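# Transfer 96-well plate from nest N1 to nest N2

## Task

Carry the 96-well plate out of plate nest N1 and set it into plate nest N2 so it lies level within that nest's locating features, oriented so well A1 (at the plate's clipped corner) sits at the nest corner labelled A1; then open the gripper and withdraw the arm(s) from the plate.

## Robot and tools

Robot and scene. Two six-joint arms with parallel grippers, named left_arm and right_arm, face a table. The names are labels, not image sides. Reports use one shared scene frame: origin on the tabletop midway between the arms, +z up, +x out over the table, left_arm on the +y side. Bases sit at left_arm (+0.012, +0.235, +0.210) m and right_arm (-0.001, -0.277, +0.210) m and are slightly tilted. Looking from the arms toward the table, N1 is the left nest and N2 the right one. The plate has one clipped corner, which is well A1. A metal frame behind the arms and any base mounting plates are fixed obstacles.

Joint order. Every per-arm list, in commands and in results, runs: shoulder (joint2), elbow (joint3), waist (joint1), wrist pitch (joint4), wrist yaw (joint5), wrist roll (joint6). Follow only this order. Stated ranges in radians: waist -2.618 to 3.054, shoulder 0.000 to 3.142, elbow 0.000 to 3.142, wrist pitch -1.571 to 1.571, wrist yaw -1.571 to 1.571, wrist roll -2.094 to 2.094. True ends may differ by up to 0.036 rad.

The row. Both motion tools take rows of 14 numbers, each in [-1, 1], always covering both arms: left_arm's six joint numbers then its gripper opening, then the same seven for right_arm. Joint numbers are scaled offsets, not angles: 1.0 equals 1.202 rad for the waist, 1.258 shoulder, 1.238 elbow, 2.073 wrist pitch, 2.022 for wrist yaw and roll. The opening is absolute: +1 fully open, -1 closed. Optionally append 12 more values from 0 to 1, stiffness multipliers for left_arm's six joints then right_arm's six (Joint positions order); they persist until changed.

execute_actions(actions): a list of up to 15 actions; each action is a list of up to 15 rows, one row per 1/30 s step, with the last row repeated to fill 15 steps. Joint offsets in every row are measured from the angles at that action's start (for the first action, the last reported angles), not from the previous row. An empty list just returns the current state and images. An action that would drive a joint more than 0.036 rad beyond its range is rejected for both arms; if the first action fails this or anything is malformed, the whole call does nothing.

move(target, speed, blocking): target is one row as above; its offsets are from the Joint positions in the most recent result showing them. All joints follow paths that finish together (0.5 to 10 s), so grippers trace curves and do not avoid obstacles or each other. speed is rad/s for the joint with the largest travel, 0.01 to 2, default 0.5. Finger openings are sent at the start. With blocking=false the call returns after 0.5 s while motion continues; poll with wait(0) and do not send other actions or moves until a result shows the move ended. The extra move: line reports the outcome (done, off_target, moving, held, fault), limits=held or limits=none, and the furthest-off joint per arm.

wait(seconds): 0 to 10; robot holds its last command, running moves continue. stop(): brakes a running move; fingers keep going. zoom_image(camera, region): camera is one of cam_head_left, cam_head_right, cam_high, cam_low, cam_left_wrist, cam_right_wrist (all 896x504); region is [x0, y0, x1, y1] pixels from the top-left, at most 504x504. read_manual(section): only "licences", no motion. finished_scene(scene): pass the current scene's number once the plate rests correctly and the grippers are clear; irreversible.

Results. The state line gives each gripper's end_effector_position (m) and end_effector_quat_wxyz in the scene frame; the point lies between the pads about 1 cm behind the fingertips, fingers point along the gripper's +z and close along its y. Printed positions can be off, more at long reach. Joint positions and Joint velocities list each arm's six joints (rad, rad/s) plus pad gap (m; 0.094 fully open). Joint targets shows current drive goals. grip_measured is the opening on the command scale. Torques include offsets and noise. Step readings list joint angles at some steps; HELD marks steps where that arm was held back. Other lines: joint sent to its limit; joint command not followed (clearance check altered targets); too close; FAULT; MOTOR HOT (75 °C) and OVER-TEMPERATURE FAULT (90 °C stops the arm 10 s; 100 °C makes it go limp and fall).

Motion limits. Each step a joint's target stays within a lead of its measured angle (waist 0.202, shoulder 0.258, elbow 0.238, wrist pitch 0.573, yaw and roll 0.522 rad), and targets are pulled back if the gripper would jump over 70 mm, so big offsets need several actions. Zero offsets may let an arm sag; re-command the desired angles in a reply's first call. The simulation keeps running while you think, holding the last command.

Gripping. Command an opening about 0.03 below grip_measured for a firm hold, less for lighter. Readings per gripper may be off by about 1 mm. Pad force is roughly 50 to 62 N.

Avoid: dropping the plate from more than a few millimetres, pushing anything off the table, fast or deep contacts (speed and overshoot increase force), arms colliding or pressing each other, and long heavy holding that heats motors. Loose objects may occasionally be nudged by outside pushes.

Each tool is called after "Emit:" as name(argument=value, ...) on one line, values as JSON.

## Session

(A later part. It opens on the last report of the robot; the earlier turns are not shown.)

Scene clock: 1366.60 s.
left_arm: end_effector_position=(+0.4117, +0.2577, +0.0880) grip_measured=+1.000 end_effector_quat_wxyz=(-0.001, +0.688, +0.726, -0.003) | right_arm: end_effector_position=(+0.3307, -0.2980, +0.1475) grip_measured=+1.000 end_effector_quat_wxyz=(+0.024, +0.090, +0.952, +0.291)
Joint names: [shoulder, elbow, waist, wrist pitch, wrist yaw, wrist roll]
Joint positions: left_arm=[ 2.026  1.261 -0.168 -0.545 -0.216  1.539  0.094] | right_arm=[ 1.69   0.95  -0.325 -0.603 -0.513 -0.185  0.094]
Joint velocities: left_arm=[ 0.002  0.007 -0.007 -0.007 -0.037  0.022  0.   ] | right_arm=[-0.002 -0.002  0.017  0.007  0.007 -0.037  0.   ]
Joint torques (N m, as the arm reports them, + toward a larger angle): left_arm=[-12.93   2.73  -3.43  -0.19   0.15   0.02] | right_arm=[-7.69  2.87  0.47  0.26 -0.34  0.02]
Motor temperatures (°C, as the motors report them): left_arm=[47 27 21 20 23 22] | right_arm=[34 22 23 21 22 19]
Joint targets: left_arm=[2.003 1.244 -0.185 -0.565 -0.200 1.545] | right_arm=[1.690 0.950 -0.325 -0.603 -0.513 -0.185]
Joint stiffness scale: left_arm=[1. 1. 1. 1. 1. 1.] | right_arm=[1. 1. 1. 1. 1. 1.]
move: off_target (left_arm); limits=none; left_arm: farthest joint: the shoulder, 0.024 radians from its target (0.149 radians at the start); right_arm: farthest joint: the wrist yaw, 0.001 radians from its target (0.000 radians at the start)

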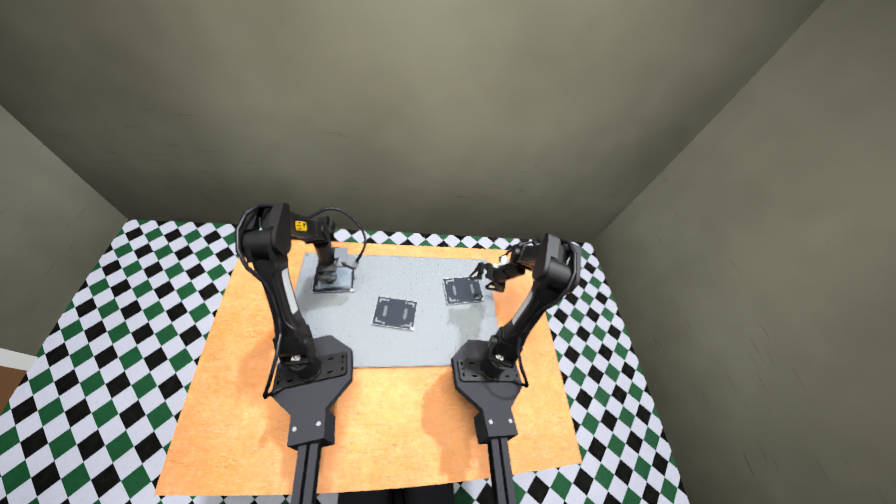

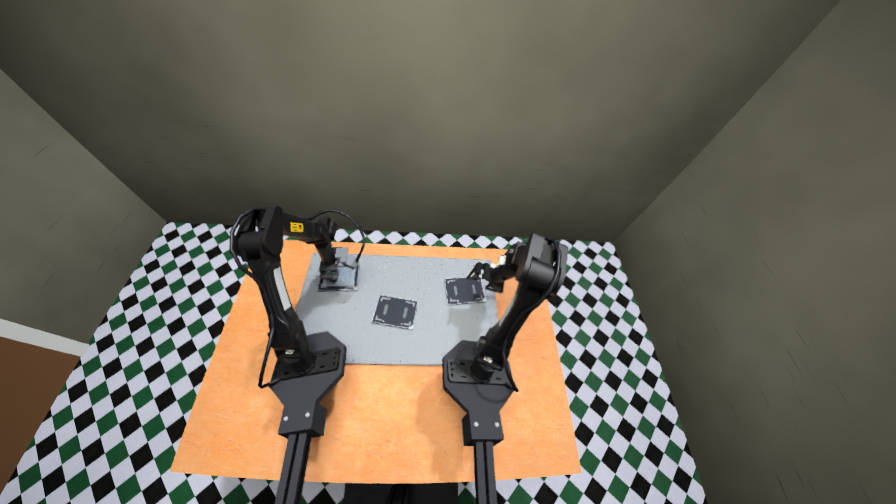

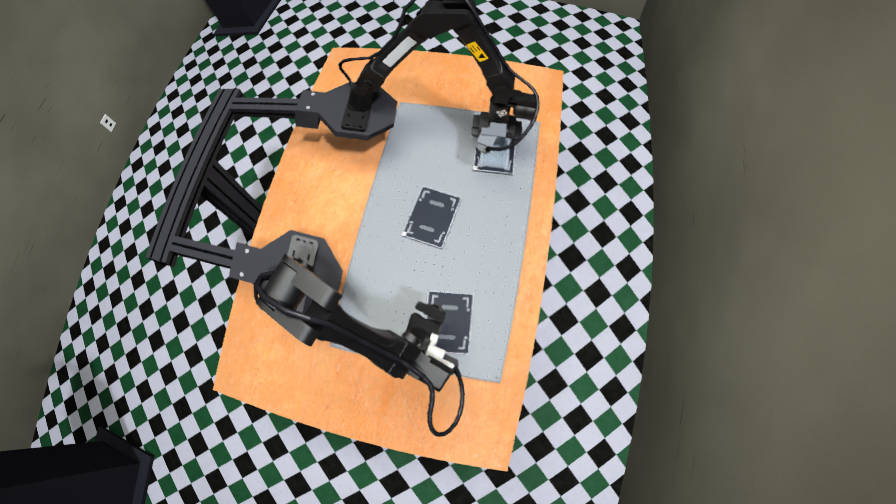

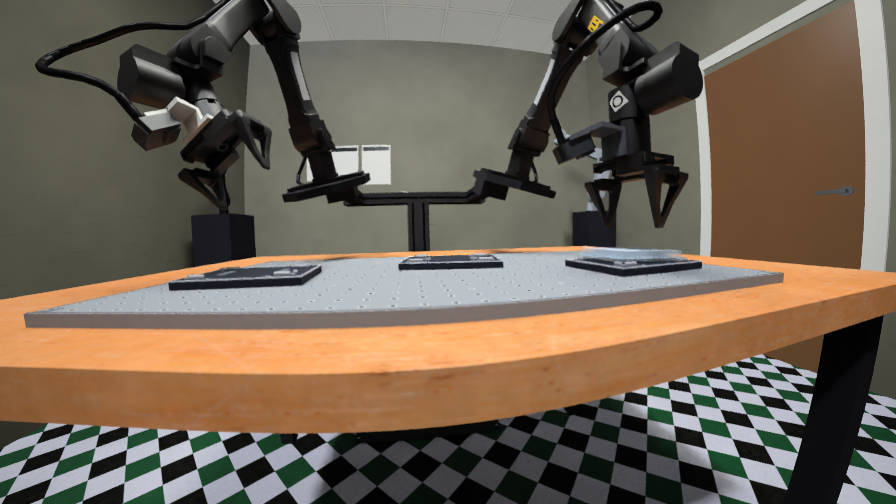

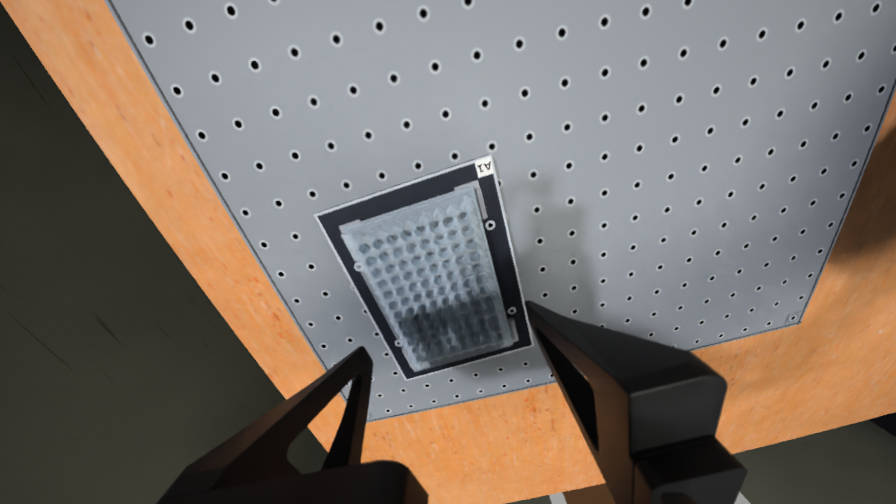

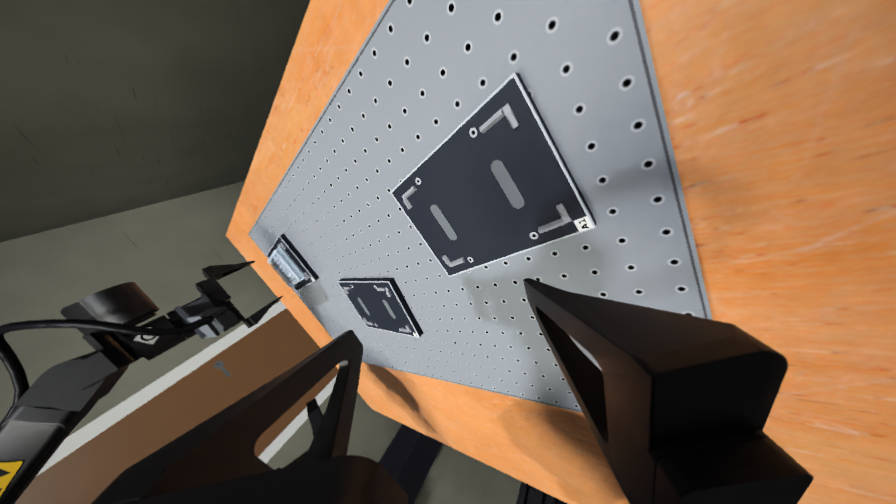

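Emit:
execute_actions(actions=[])

Scene clock: 1395.83 s.
left_arm: end_effector_position=(+0.4116, +0.2577, +0.0880) grip_measured=+1.000 end_effector_quat_wxyz=(-0.001, +0.688, +0.726, -0.003) | right_arm: end_effector_position=(+0.3307, -0.2980, +0.1475) grip_measured=+1.000 end_effector_quat_wxyz=(+0.024, +0.090, +0.952, +0.291)
Joint names: [shoulder, elbow, waist, wrist pitch, wrist yaw, wrist roll]
Joint positions: left_arm=[ 2.026  1.261 -0.168 -0.546 -0.216  1.539  0.094] | right_arm=[ 1.69   0.95  -0.325 -0.603 -0.513 -0.185  0.094]
Joint velocities: left_arm=[-0.007  0.017 -0.002  0.066  0.007 -0.022  0.   ] | right_arm=[-0.002  0.002 -0.012 -0.022  0.022  0.037  0.   ]
Joint torques (N m, as the arm reports them, + toward a larger angle): left_arm=[-12.93   2.73  -3.42  -0.19   0.15   0.01] | right_arm=[-7.71  2.83  0.44  0.27 -0.33  0.02]
Motor temperatures (°C, as the motors report them): left_arm=[50 26 21 20 23 22] | right_arm=[34 22 23 21 22 19]
Joint targets: left_arm=[2.003 1.244 -0.185 -0.565 -0.200 1.545] | right_arm=[1.690 0.950 -0.325 -0.603 -0.513 -0.185]
Joint stiffness scale: left_arm=[1. 1. 1. 1. 1. 1.] | right_arm=[1. 1. 1. 1. 1. 1.]

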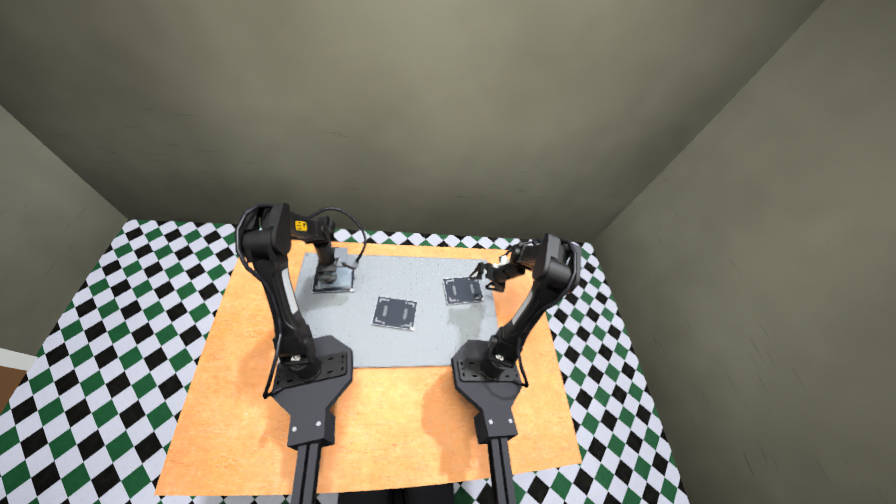

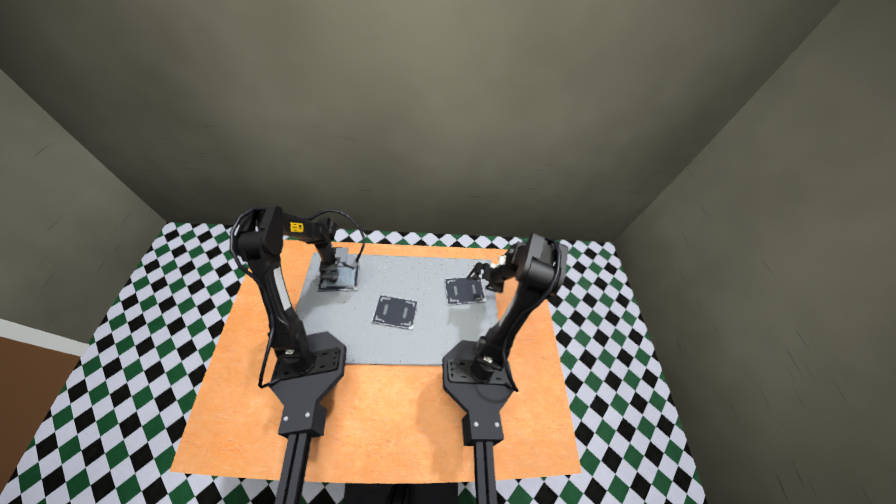

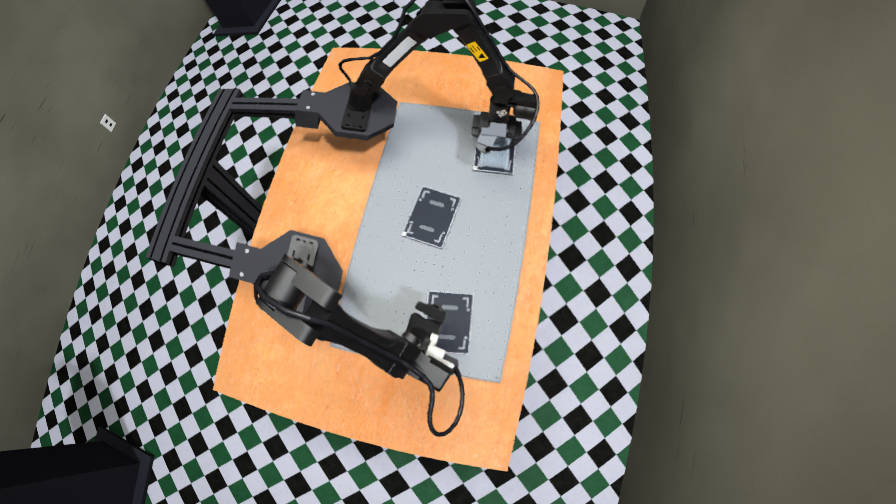

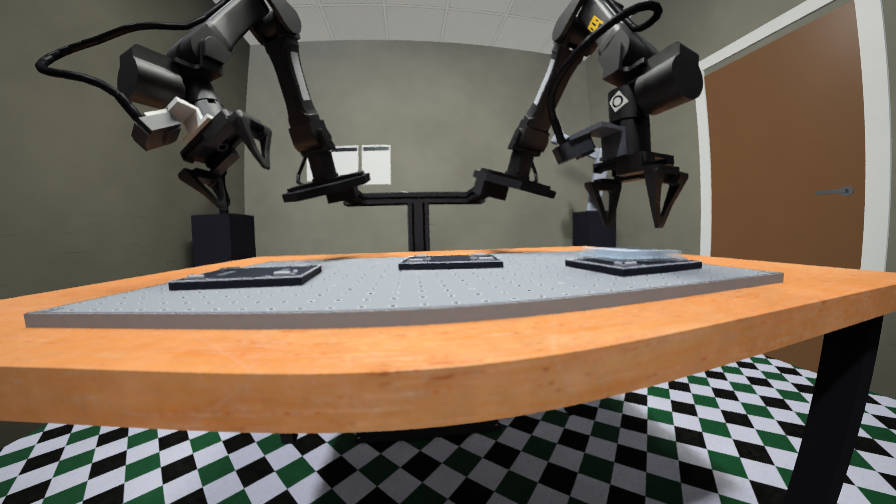

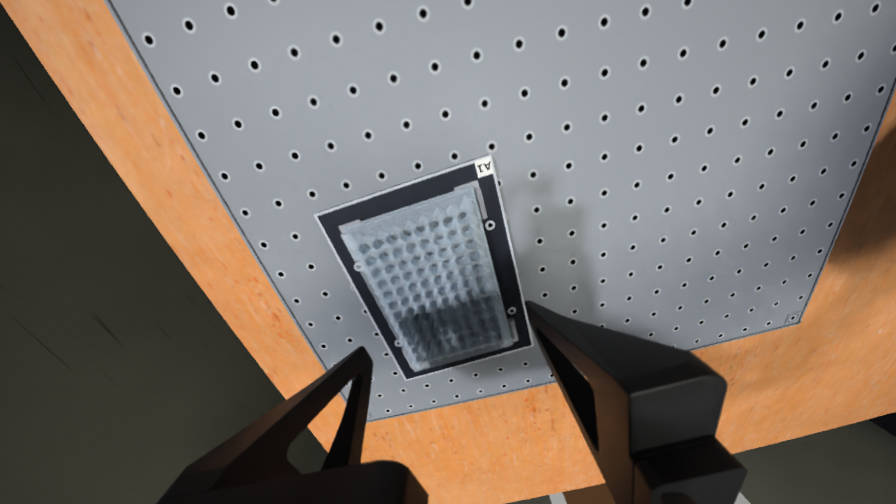

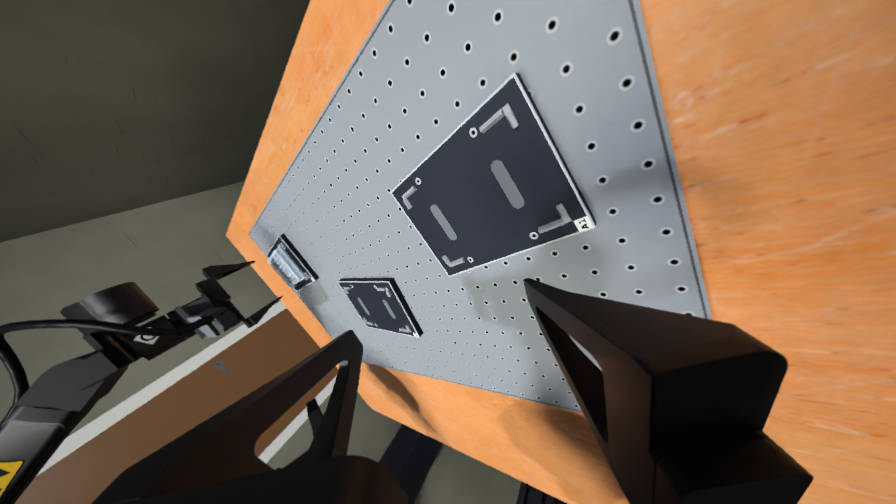

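Emit:
zoom_image(camera="cam_left_wrist", region=[300, 140, 550, 390])

Emit:
zoom_image(camera="cam_low", region=[555, 225, 715, 290])

Region (300, 140, 550, 390) of cam_left_wrist's 896x504 image, scaled by 2.016, with more detail than that image has.

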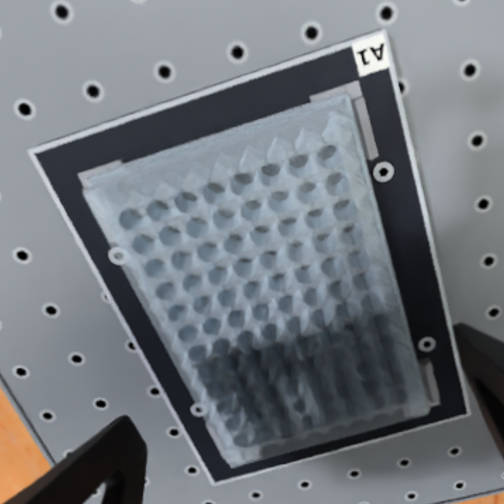

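Region (555, 225, 715, 290) of cam_low's 896x504 image, scaled by 3.150, with more detail than that image has; it fills the top 205 rows of this view, and the rest is white.

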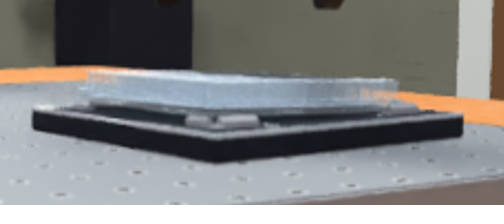

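Emit:
zoom_image(camera="cam_high", region=[450, 110, 540, 190])

Emit:
zoom_image(camera="cam_head_right", region=[300, 240, 380, 310])

Region (450, 110, 540, 190) of cam_high's 896x504 image, scaled by 5.600, with more detail than that image has.

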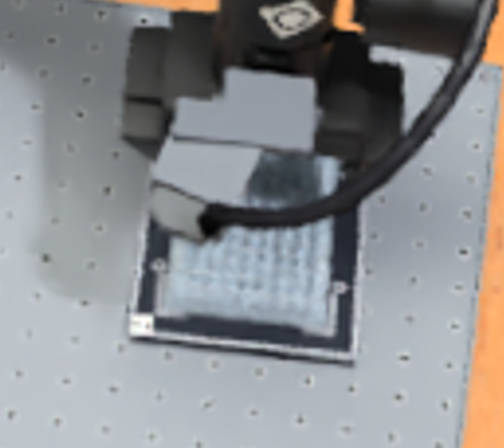

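Region (300, 240, 380, 310) of cam_head_right's 896x504 image, scaled by 6.300, with more detail than that image has; it fills the top 441 rows of this view, and the rest is white.

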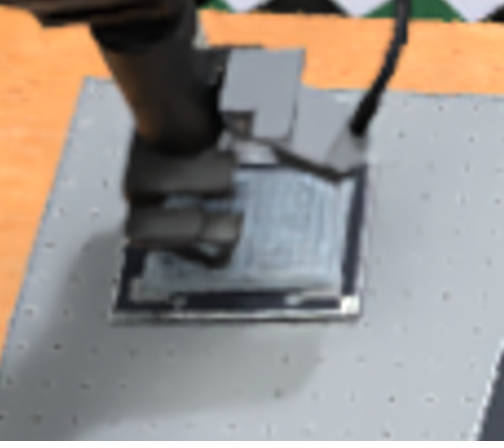

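Emit:
move(target=[0.107,0.026,0.015,0.058,0.004,0.0,1.0,0,0,0,0,0,0,1], speed=0.12)

Scene clock: 1436.23 s.
left_arm: end_effector_position=(+0.4122, +0.2530, +0.0451) grip_measured=+1.000 end_effector_quat_wxyz=(-0.004, +0.684, +0.729, -0.004) | right_arm: end_effector_position=(+0.3307, -0.2981, +0.1474) grip_measured=+1.000 end_effector_quat_wxyz=(+0.024, +0.090, +0.952, +0.291)
Joint names: [shoulder, elbow, waist, wrist pitch, wrist yaw, wrist roll]
Joint positions: left_arm=[ 2.153  1.271 -0.157 -0.432 -0.216  1.539  0.094] | right_arm=[ 1.69   0.95  -0.325 -0.603 -0.513 -0.185  0.094]
Joint velocities: left_arm=[-0.012  0.007 -0.002 -0.007 -0.051  0.007  0.   ] | right_arm=[-0.012  0.007 -0.002 -0.037 -0.037 -0.051  0.   ]
Joint torques (N m, as the arm reports them, + toward a larger angle): left_arm=[-10.7    5.41  -1.62   0.05   0.06  -0.04] | right_arm=[-7.72  2.86  0.45  0.26 -0.35  0.02]
Motor temperatures (°C, as the motors report them): left_arm=[51 25 21 20 23 22] | right_arm=[34 22 23 21 22 19]
Joint targets: left_arm=[2.161 1.293 -0.150 -0.426 -0.208 1.539] | right_arm=[1.690 0.950 -0.325 -0.603 -0.513 -0.185]
Joint stiffness scale: left_arm=[1. 1. 1. 1. 1. 1.] | right_arm=[1. 1. 1. 1. 1. 1.]
move: off_target (left_arm); limits=none; left_arm: farthest joint: the elbow, 0.022 radians from its target (0.032 radians at the start); right_arm: farthest joint: the waist, 0.000 radians from its target (0.000 radians at the start)

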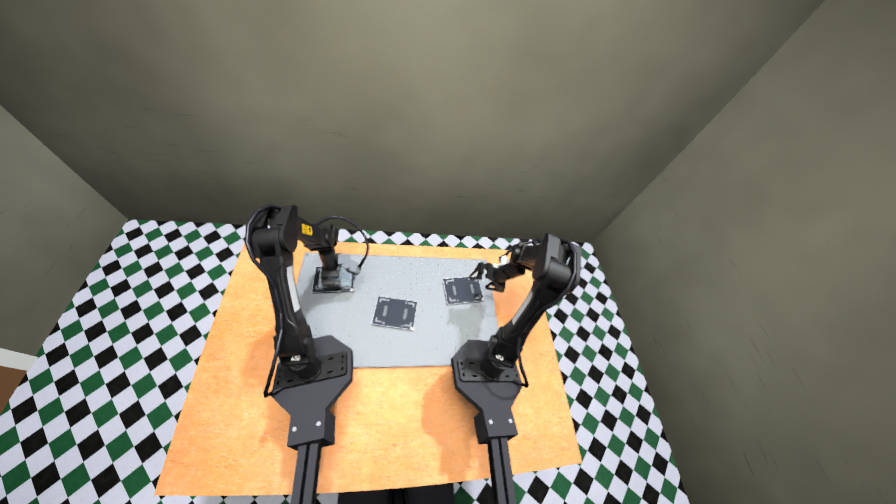

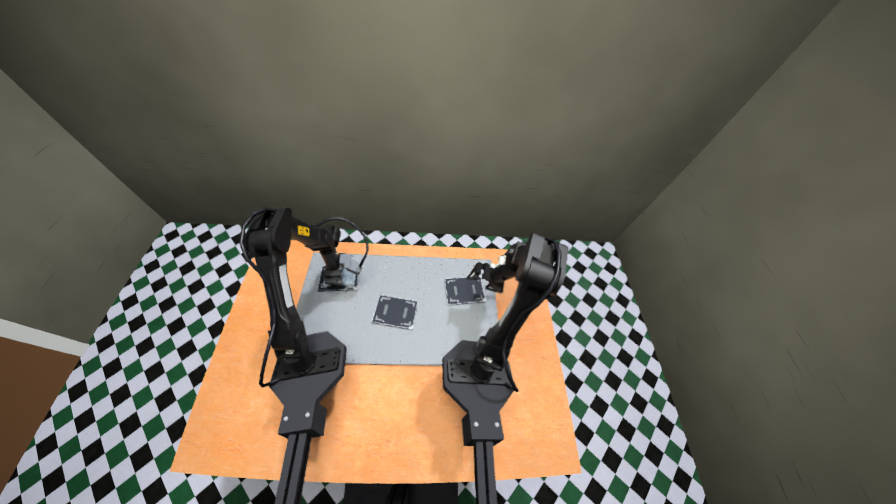

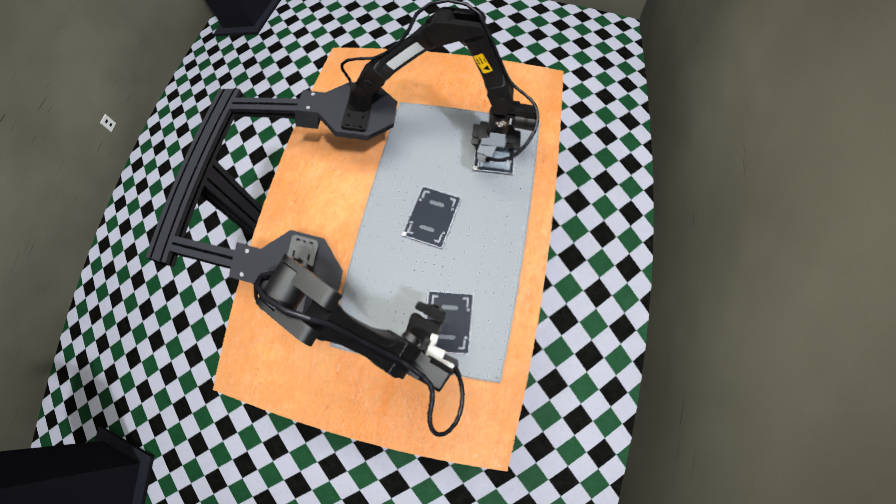

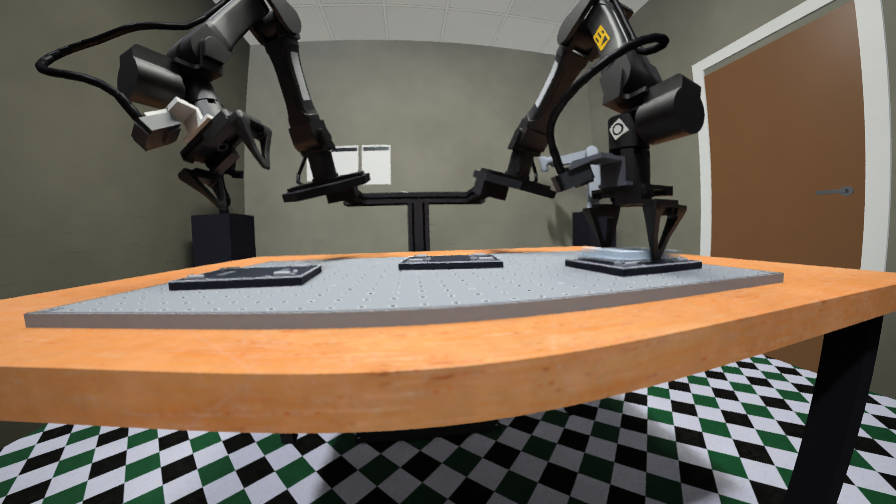

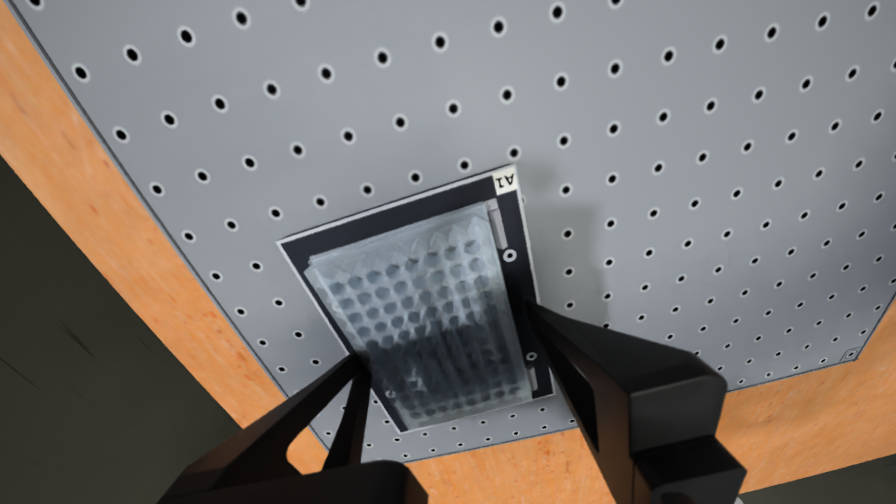

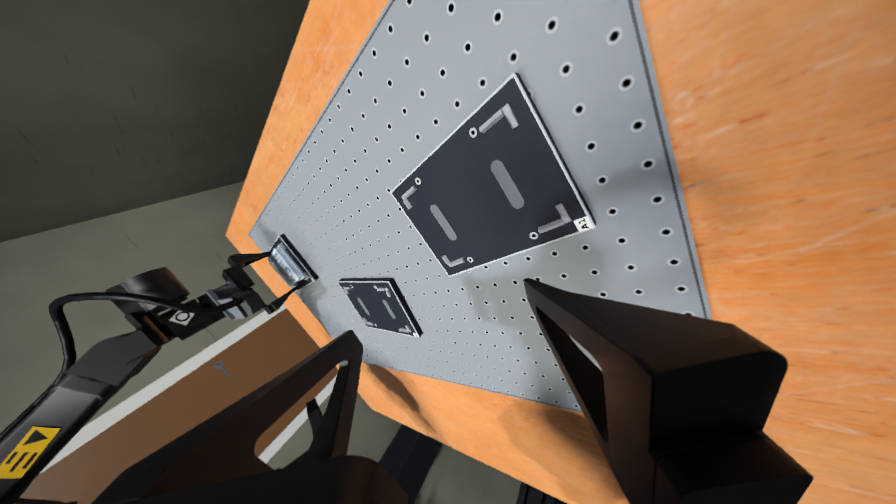

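Emit:
execute_actions(actions=[[[0.004,0.017,0.005,0.002,0.006,0,0.9,0,0,0,0,0,0,1],[0.004,0.017,0.005,0.002,0.006,0,0.87,0,0,0,0,0,0,1],[0.004,0.017,0.005,0.002,0.006,0,0.86,0,0,0,0,0,0,1],[0.004,0.017,0.005,0.002,0.006,0,0.85,0,0,0,0,0,0,1],[0.004,0.017,0.005,0.002,0.006,0,0.84,0,0,0,0,0,0,1],[0.004,0.017,0.005,0.002,0.006,0,0.83,0,0,0,0,0,0,1],[0.004,0.017,0.005,0.002,0.006,0,0.82,0,0,0,0,0,0,1],[0.004,0.017,0.005,0.002,0.006,0,0.81,0,0,0,0,0,0,1],[0.004,0.017,0.005,0.002,0.006,0,0.80,0,0,0,0,0,0,1],[0.004,0.017,0.005,0.002,0.006,0,0.79,0,0,0,0,0,0,1],[0.004,0.017,0.005,0.002,0.006,0,0.78,0,0,0,0,0,0,1],[0.004,0.017,0.005,0.002,0.006,0,0.775,0,0,0,0,0,0,1],[0.004,0.017,0.005,0.002,0.006,0,0.77,0,0,0,0,0,0,1]]])

Scene clock: 1452.50 s.
left_arm: end_effector_position=(+0.4148, +0.2531, +0.0451) grip_measured=+0.781 end_effector_quat_wxyz=(-0.000, +0.683, +0.730, -0.000) | right_arm: end_effector_position=(+0.3307, -0.2981, +0.1474) grip_measured=+1.000 end_effector_quat_wxyz=(+0.024, +0.090, +0.952, +0.290)
Joint names: [shoulder, elbow, waist, wrist pitch, wrist yaw, wrist roll]
Joint positions: left_arm=[ 2.153  1.271 -0.157 -0.421 -0.216  1.539  0.084] | right_arm=[ 1.69   0.95  -0.325 -0.603 -0.512 -0.185  0.094]
Joint velocities: left_arm=[-0.007 -0.037 -0.007  0.022 -0.007 -0.051  0.001] | right_arm=[-0.007 -0.007  0.002  0.007 -0.022  0.051  0.   ]
Joint torques (N m, as the arm reports them, + toward a larger angle): left_arm=[-10.97   5.35  -1.7   -0.06   0.11  -0.04] | right_arm=[-7.67  2.81  0.47  0.27 -0.32  0.03]
Motor temperatures (°C, as the motors report them): left_arm=[49 26 21 20 23 22] | right_arm=[34 22 23 21 22 19]
Joint targets: left_arm=[2.158 1.292 -0.151 -0.428 -0.204 1.539] | right_arm=[1.690 0.950 -0.325 -0.603 -0.513 -0.185]
Joint stiffness scale: left_arm=[1. 1. 1. 1. 1. 1.] | right_arm=[1. 1. 1. 1. 1. 1.]
Step readings (joint positions):
0: left_arm=[2.153 1.271 -0.157 -0.432 -0.216 1.539] | right_arm=[1.690 0.950 -0.325 -0.603 -0.513 -0.185]
1: left_arm=[2.153 1.271 -0.157 -0.431 -0.216 1.539] | right_arm=[1.690 0.950 -0.325 -0.603 -0.513 -0.185]
2: left_arm=[2.153 1.271 -0.157 -0.428 -0.216 1.539] | right_arm=[1.690 0.950 -0.325 -0.603 -0.513 -0.185]
4: left_arm=[2.153 1.271 -0.157 -0.424 -0.216 1.539] | right_arm=[1.690 0.950 -0.325 -0.603 -0.512 -0.185]
8: left_arm=[2.153 1.271 -0.157 -0.421 -0.216 1.539] | right_arm=[1.690 0.950 -0.325 -0.603 -0.512 -0.185]
15: Joint positions above

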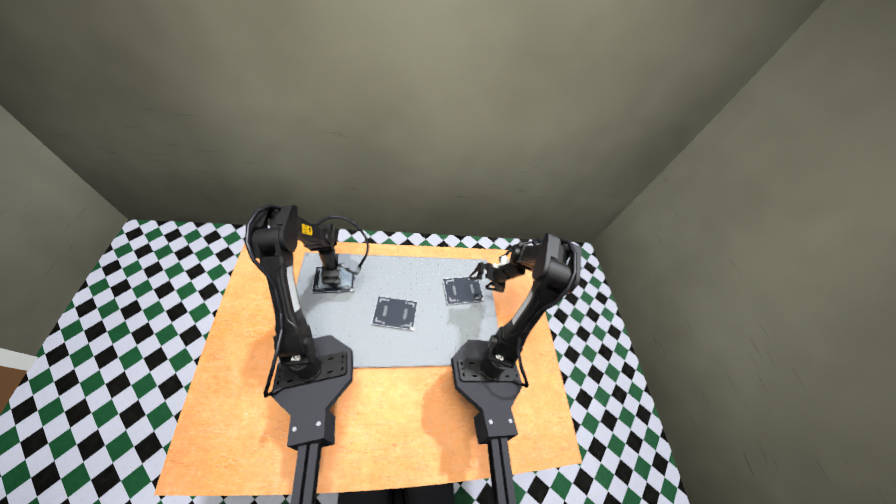

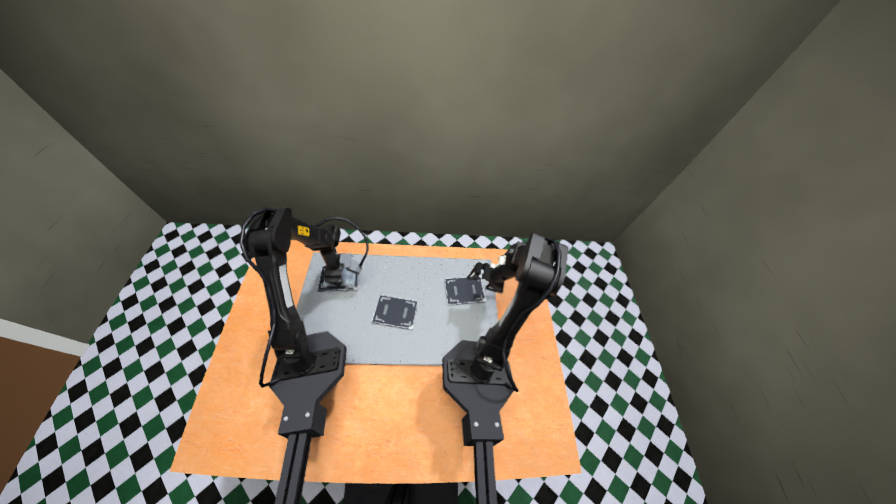

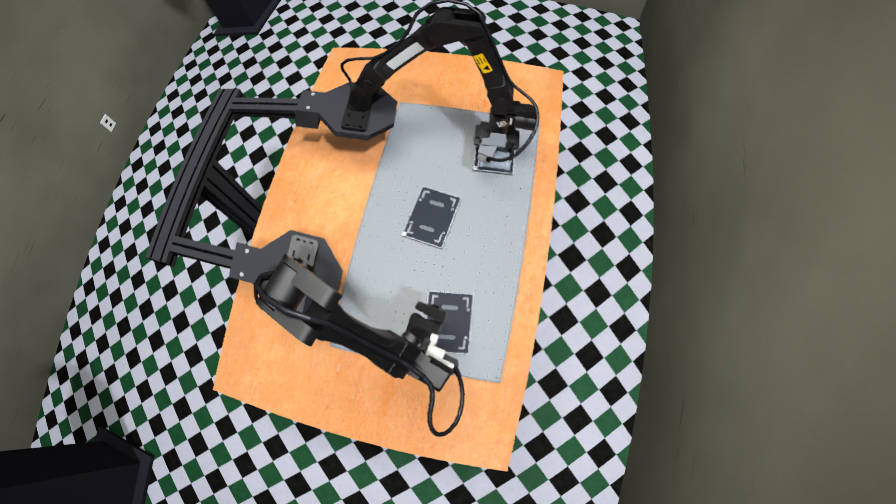

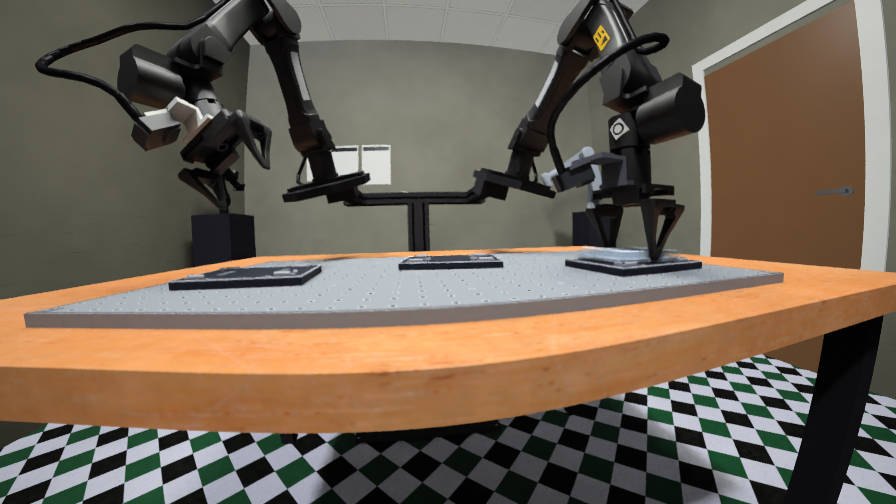

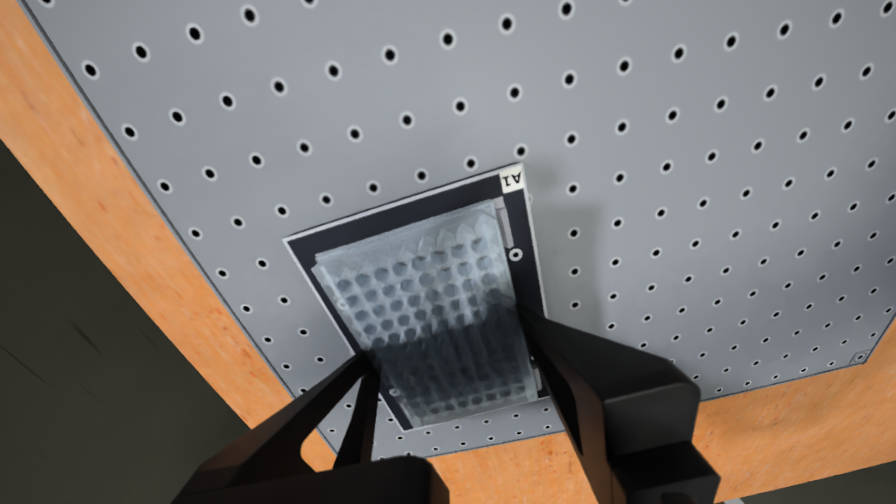

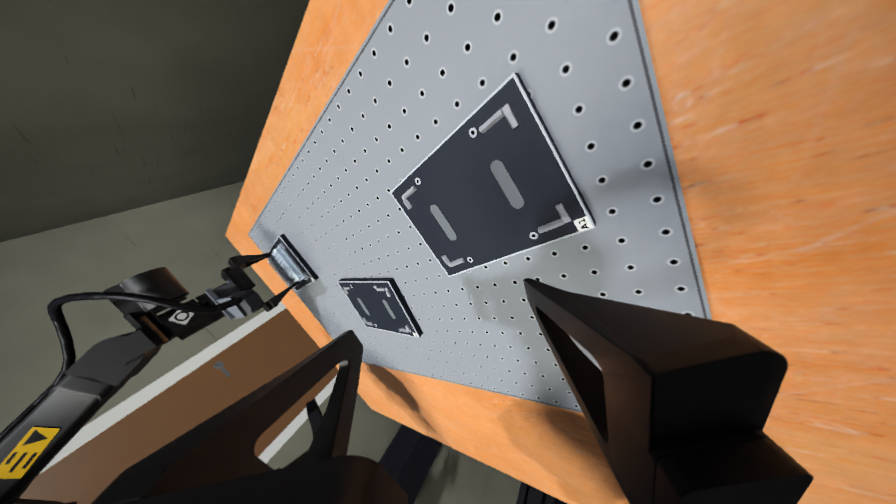

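Emit:
zoom_image(camera="cam_left_wrist", region=[270, 150, 570, 440])

Emit:
zoom_image(camera="cam_low", region=[555, 225, 715, 290])

Region (270, 150, 570, 440) of cam_left_wrist's 896x504 image, scaled by 1.680, with more detail than that image has; it fills the top 487 rows of this view, and the rest is white.

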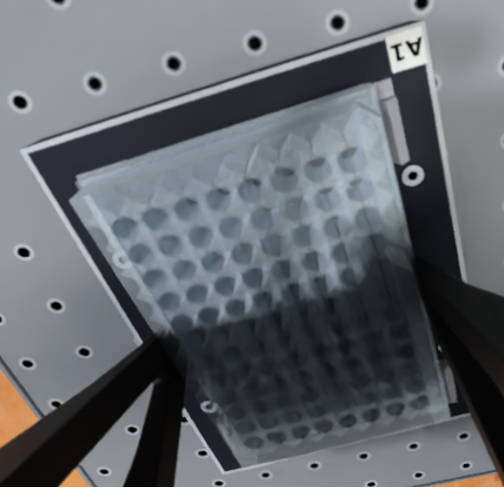

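Region (555, 225, 715, 290) of cam_low's 896x504 image, scaled by 3.150, with more detail than that image has; it fills the top 205 rows of this view, and the rest is white.

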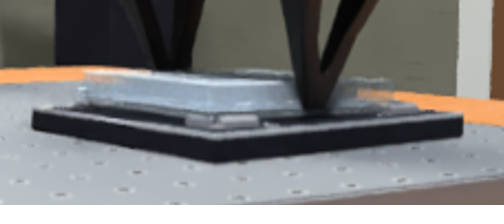

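Emit:
execute_actions(actions=[[[0.004,0.017,0.005,0,0.006,0,0.765,0,0,0,0,0,0,1],[0.004,0.017,0.005,0,0.006,0,0.755,0,0,0,0,0,0,1],[0.004,0.017,0.005,0,0.006,0,0.745,0,0,0,0,0,0,1],[0.004,0.017,0.005,0,0.006,0,0.735,0,0,0,0,0,0,1],[0.004,0.017,0.005,0,0.006,0,0.725,0,0,0,0,0,0,1]],[[0.002,0.017,0.007,0,0.006,0,0.725,0,0,0,0,0,0,1],[0.002,0.017,0.009,0,0.006,0,0.725,0,0,0,0,0,0,1],[0.002,0.017,0.011,0,0.006,0,0.725,0,0,0,0,0,0,1],[0.002,0.017,0.012,0,0.006,0,0.725,0,0,0,0,0,0,1],[0.002,0.017,0.013,0,0.006,0,0.725,0,0,0,0,0,0,1],[0.002,0.017,0.013,0,0.006,0,0.725,0,0,0,0,0,0,1],[0.002,0.017,0.013,0,0.006,0,0.725,0,0,0,0,0,0,1],[0.002,0.017,0.009,0,0.006,0,0.725,0,0,0,0,0,0,1]]])

Scene clock: 1486.67 s.
left_arm: end_effector_position=(+0.4147, +0.2538, +0.0448) grip_measured=+0.756 end_effector_quat_wxyz=(+0.000, +0.682, +0.731, -0.001) | right_arm: end_effector_position=(+0.3306, -0.2983, +0.1473) grip_measured=+1.000 end_effector_quat_wxyz=(+0.024, +0.090, +0.952, +0.290)
Joint names: [shoulder, elbow, waist, wrist pitch, wrist yaw, wrist roll]
Joint positions: left_arm=[ 2.153  1.271 -0.154 -0.421 -0.213  1.539  0.082] | right_arm=[ 1.69   0.95  -0.325 -0.603 -0.511 -0.185  0.094]
Joint velocities: left_arm=[-0.002  0.007 -0.022  0.037  0.007  0.022  0.   ] | right_arm=[-0.002  0.002 -0.002 -0.007  0.037 -0.037  0.   ]
Joint torques (N m, as the arm reports them, + toward a larger angle): left_arm=[-11.19   5.34  -1.54   0.     0.07  -0.04] | right_arm=[-7.71  2.8   0.45  0.27 -0.32  0.02]
Motor temperatures (°C, as the motors report them): left_arm=[48 27 21 20 23 22] | right_arm=[34 22 23 21 22 19]
Joint targets: left_arm=[2.155 1.292 -0.146 -0.421 -0.204 1.539] | right_arm=[1.690 0.950 -0.325 -0.603 -0.512 -0.185]
Joint stiffness scale: left_arm=[1. 1. 1. 1. 1. 1.] | right_arm=[1. 1. 1. 1. 1. 1.]
Step readings (joint positions; steps 1 to 15: 1st action; 16 to 30: 2nd action):
0: left_arm=[2.153 1.271 -0.157 -0.421 -0.216 1.539] | right_arm=[1.690 0.950 -0.325 -0.603 -0.512 -0.185]
1: left_arm=[2.153 1.271 -0.157 -0.421 -0.216 1.539] | right_arm=[1.690 0.950 -0.325 -0.603 -0.512 -0.185]
2: left_arm=[2.153 1.271 -0.157 -0.421 -0.216 1.539] | right_arm=[1.690 0.950 -0.325 -0.603 -0.512 -0.185]
4: left_arm=[2.153 1.271 -0.157 -0.421 -0.216 1.539] | right_arm=[1.690 0.950 -0.325 -0.603 -0.512 -0.185]
8: left_arm=[2.153 1.271 -0.157 -0.421 -0.216 1.539] | right_arm=[1.690 0.950 -0.325 -0.603 -0.512 -0.185]
15: left_arm=[2.153 1.271 -0.157 -0.421 -0.216 1.539] | right_arm=[1.690 0.950 -0.325 -0.603 -0.512 -0.185]
16: left_arm=[2.153 1.271 -0.157 -0.421 -0.216 1.539] | right_arm=[1.690 0.950 -0.325 -0.603 -0.512 -0.185]
17: left_arm=[2.153 1.271 -0.157 -0.421 -0.216 1.539] | right_arm=[1.690 0.950 -0.325 -0.603 -0.511 -0.185]
19: left_arm=[2.153 1.271 -0.156 -0.421 -0.216 1.539] | right_arm=[1.690 0.950 -0.325 -0.603 -0.511 -0.185]
23: left_arm=[2.153 1.271 -0.154 -0.421 -0.213 1.539] | right_arm=[1.690 0.950 -0.325 -0.603 -0.511 -0.185]
30: Joint positions above

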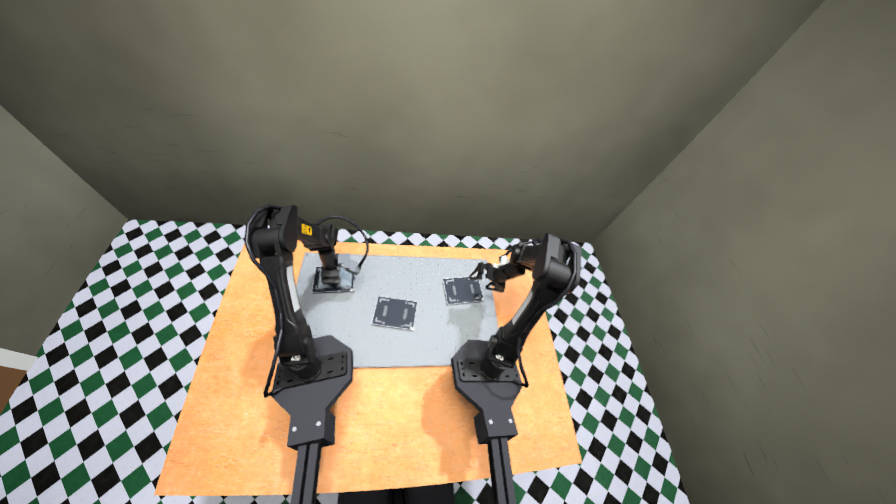

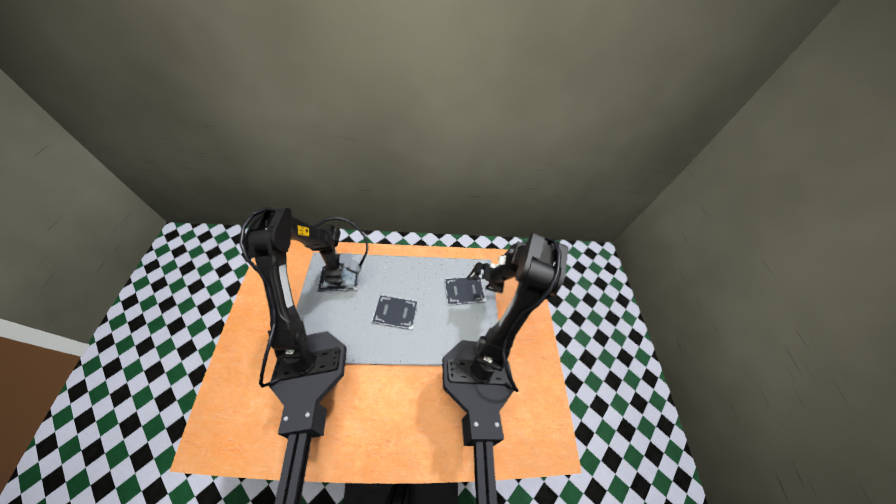

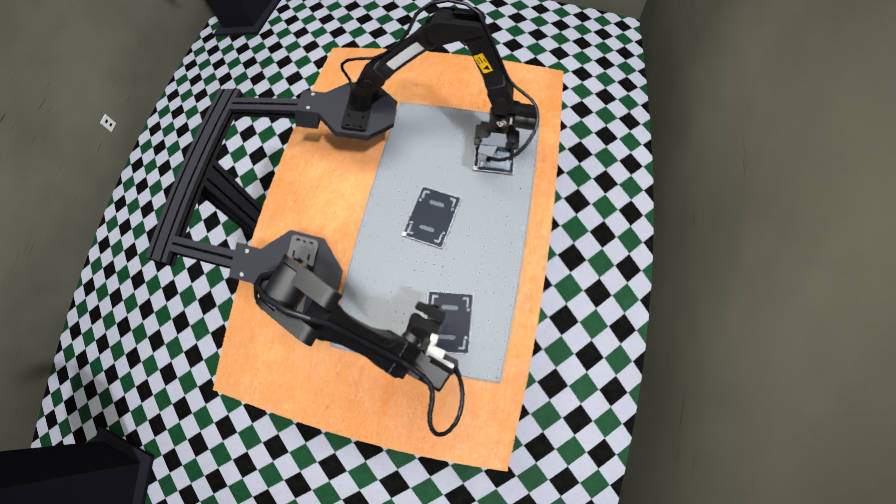

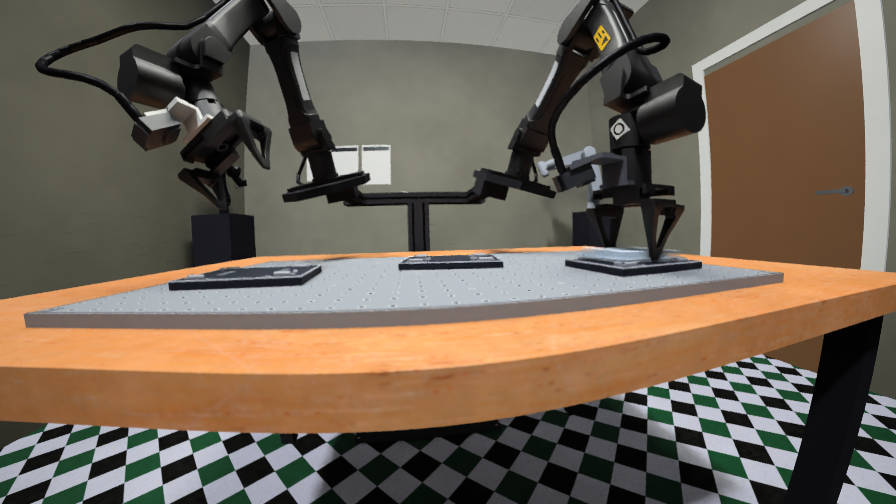

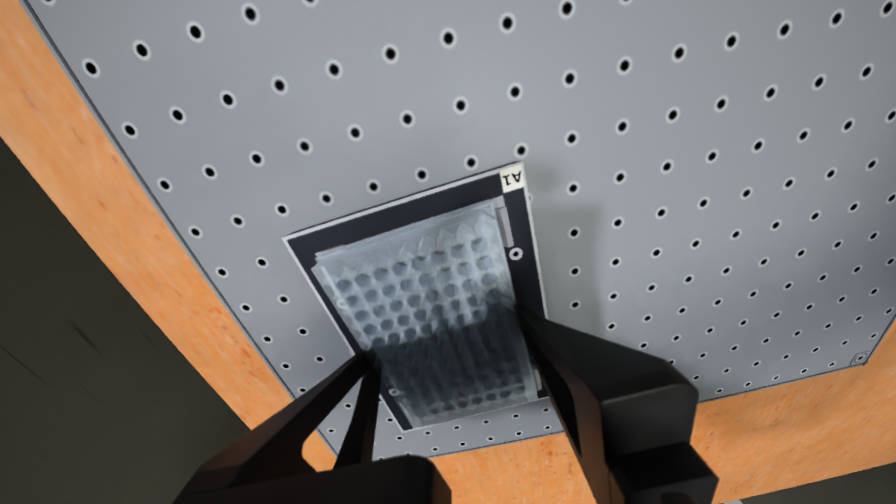

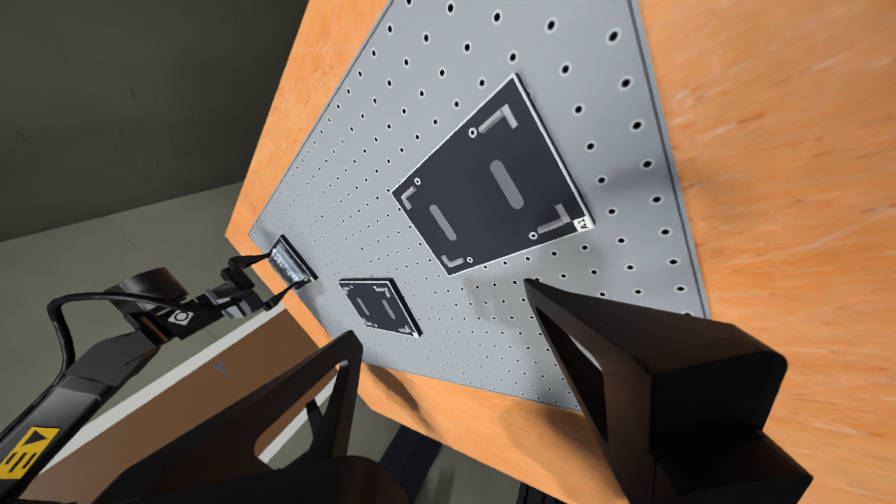

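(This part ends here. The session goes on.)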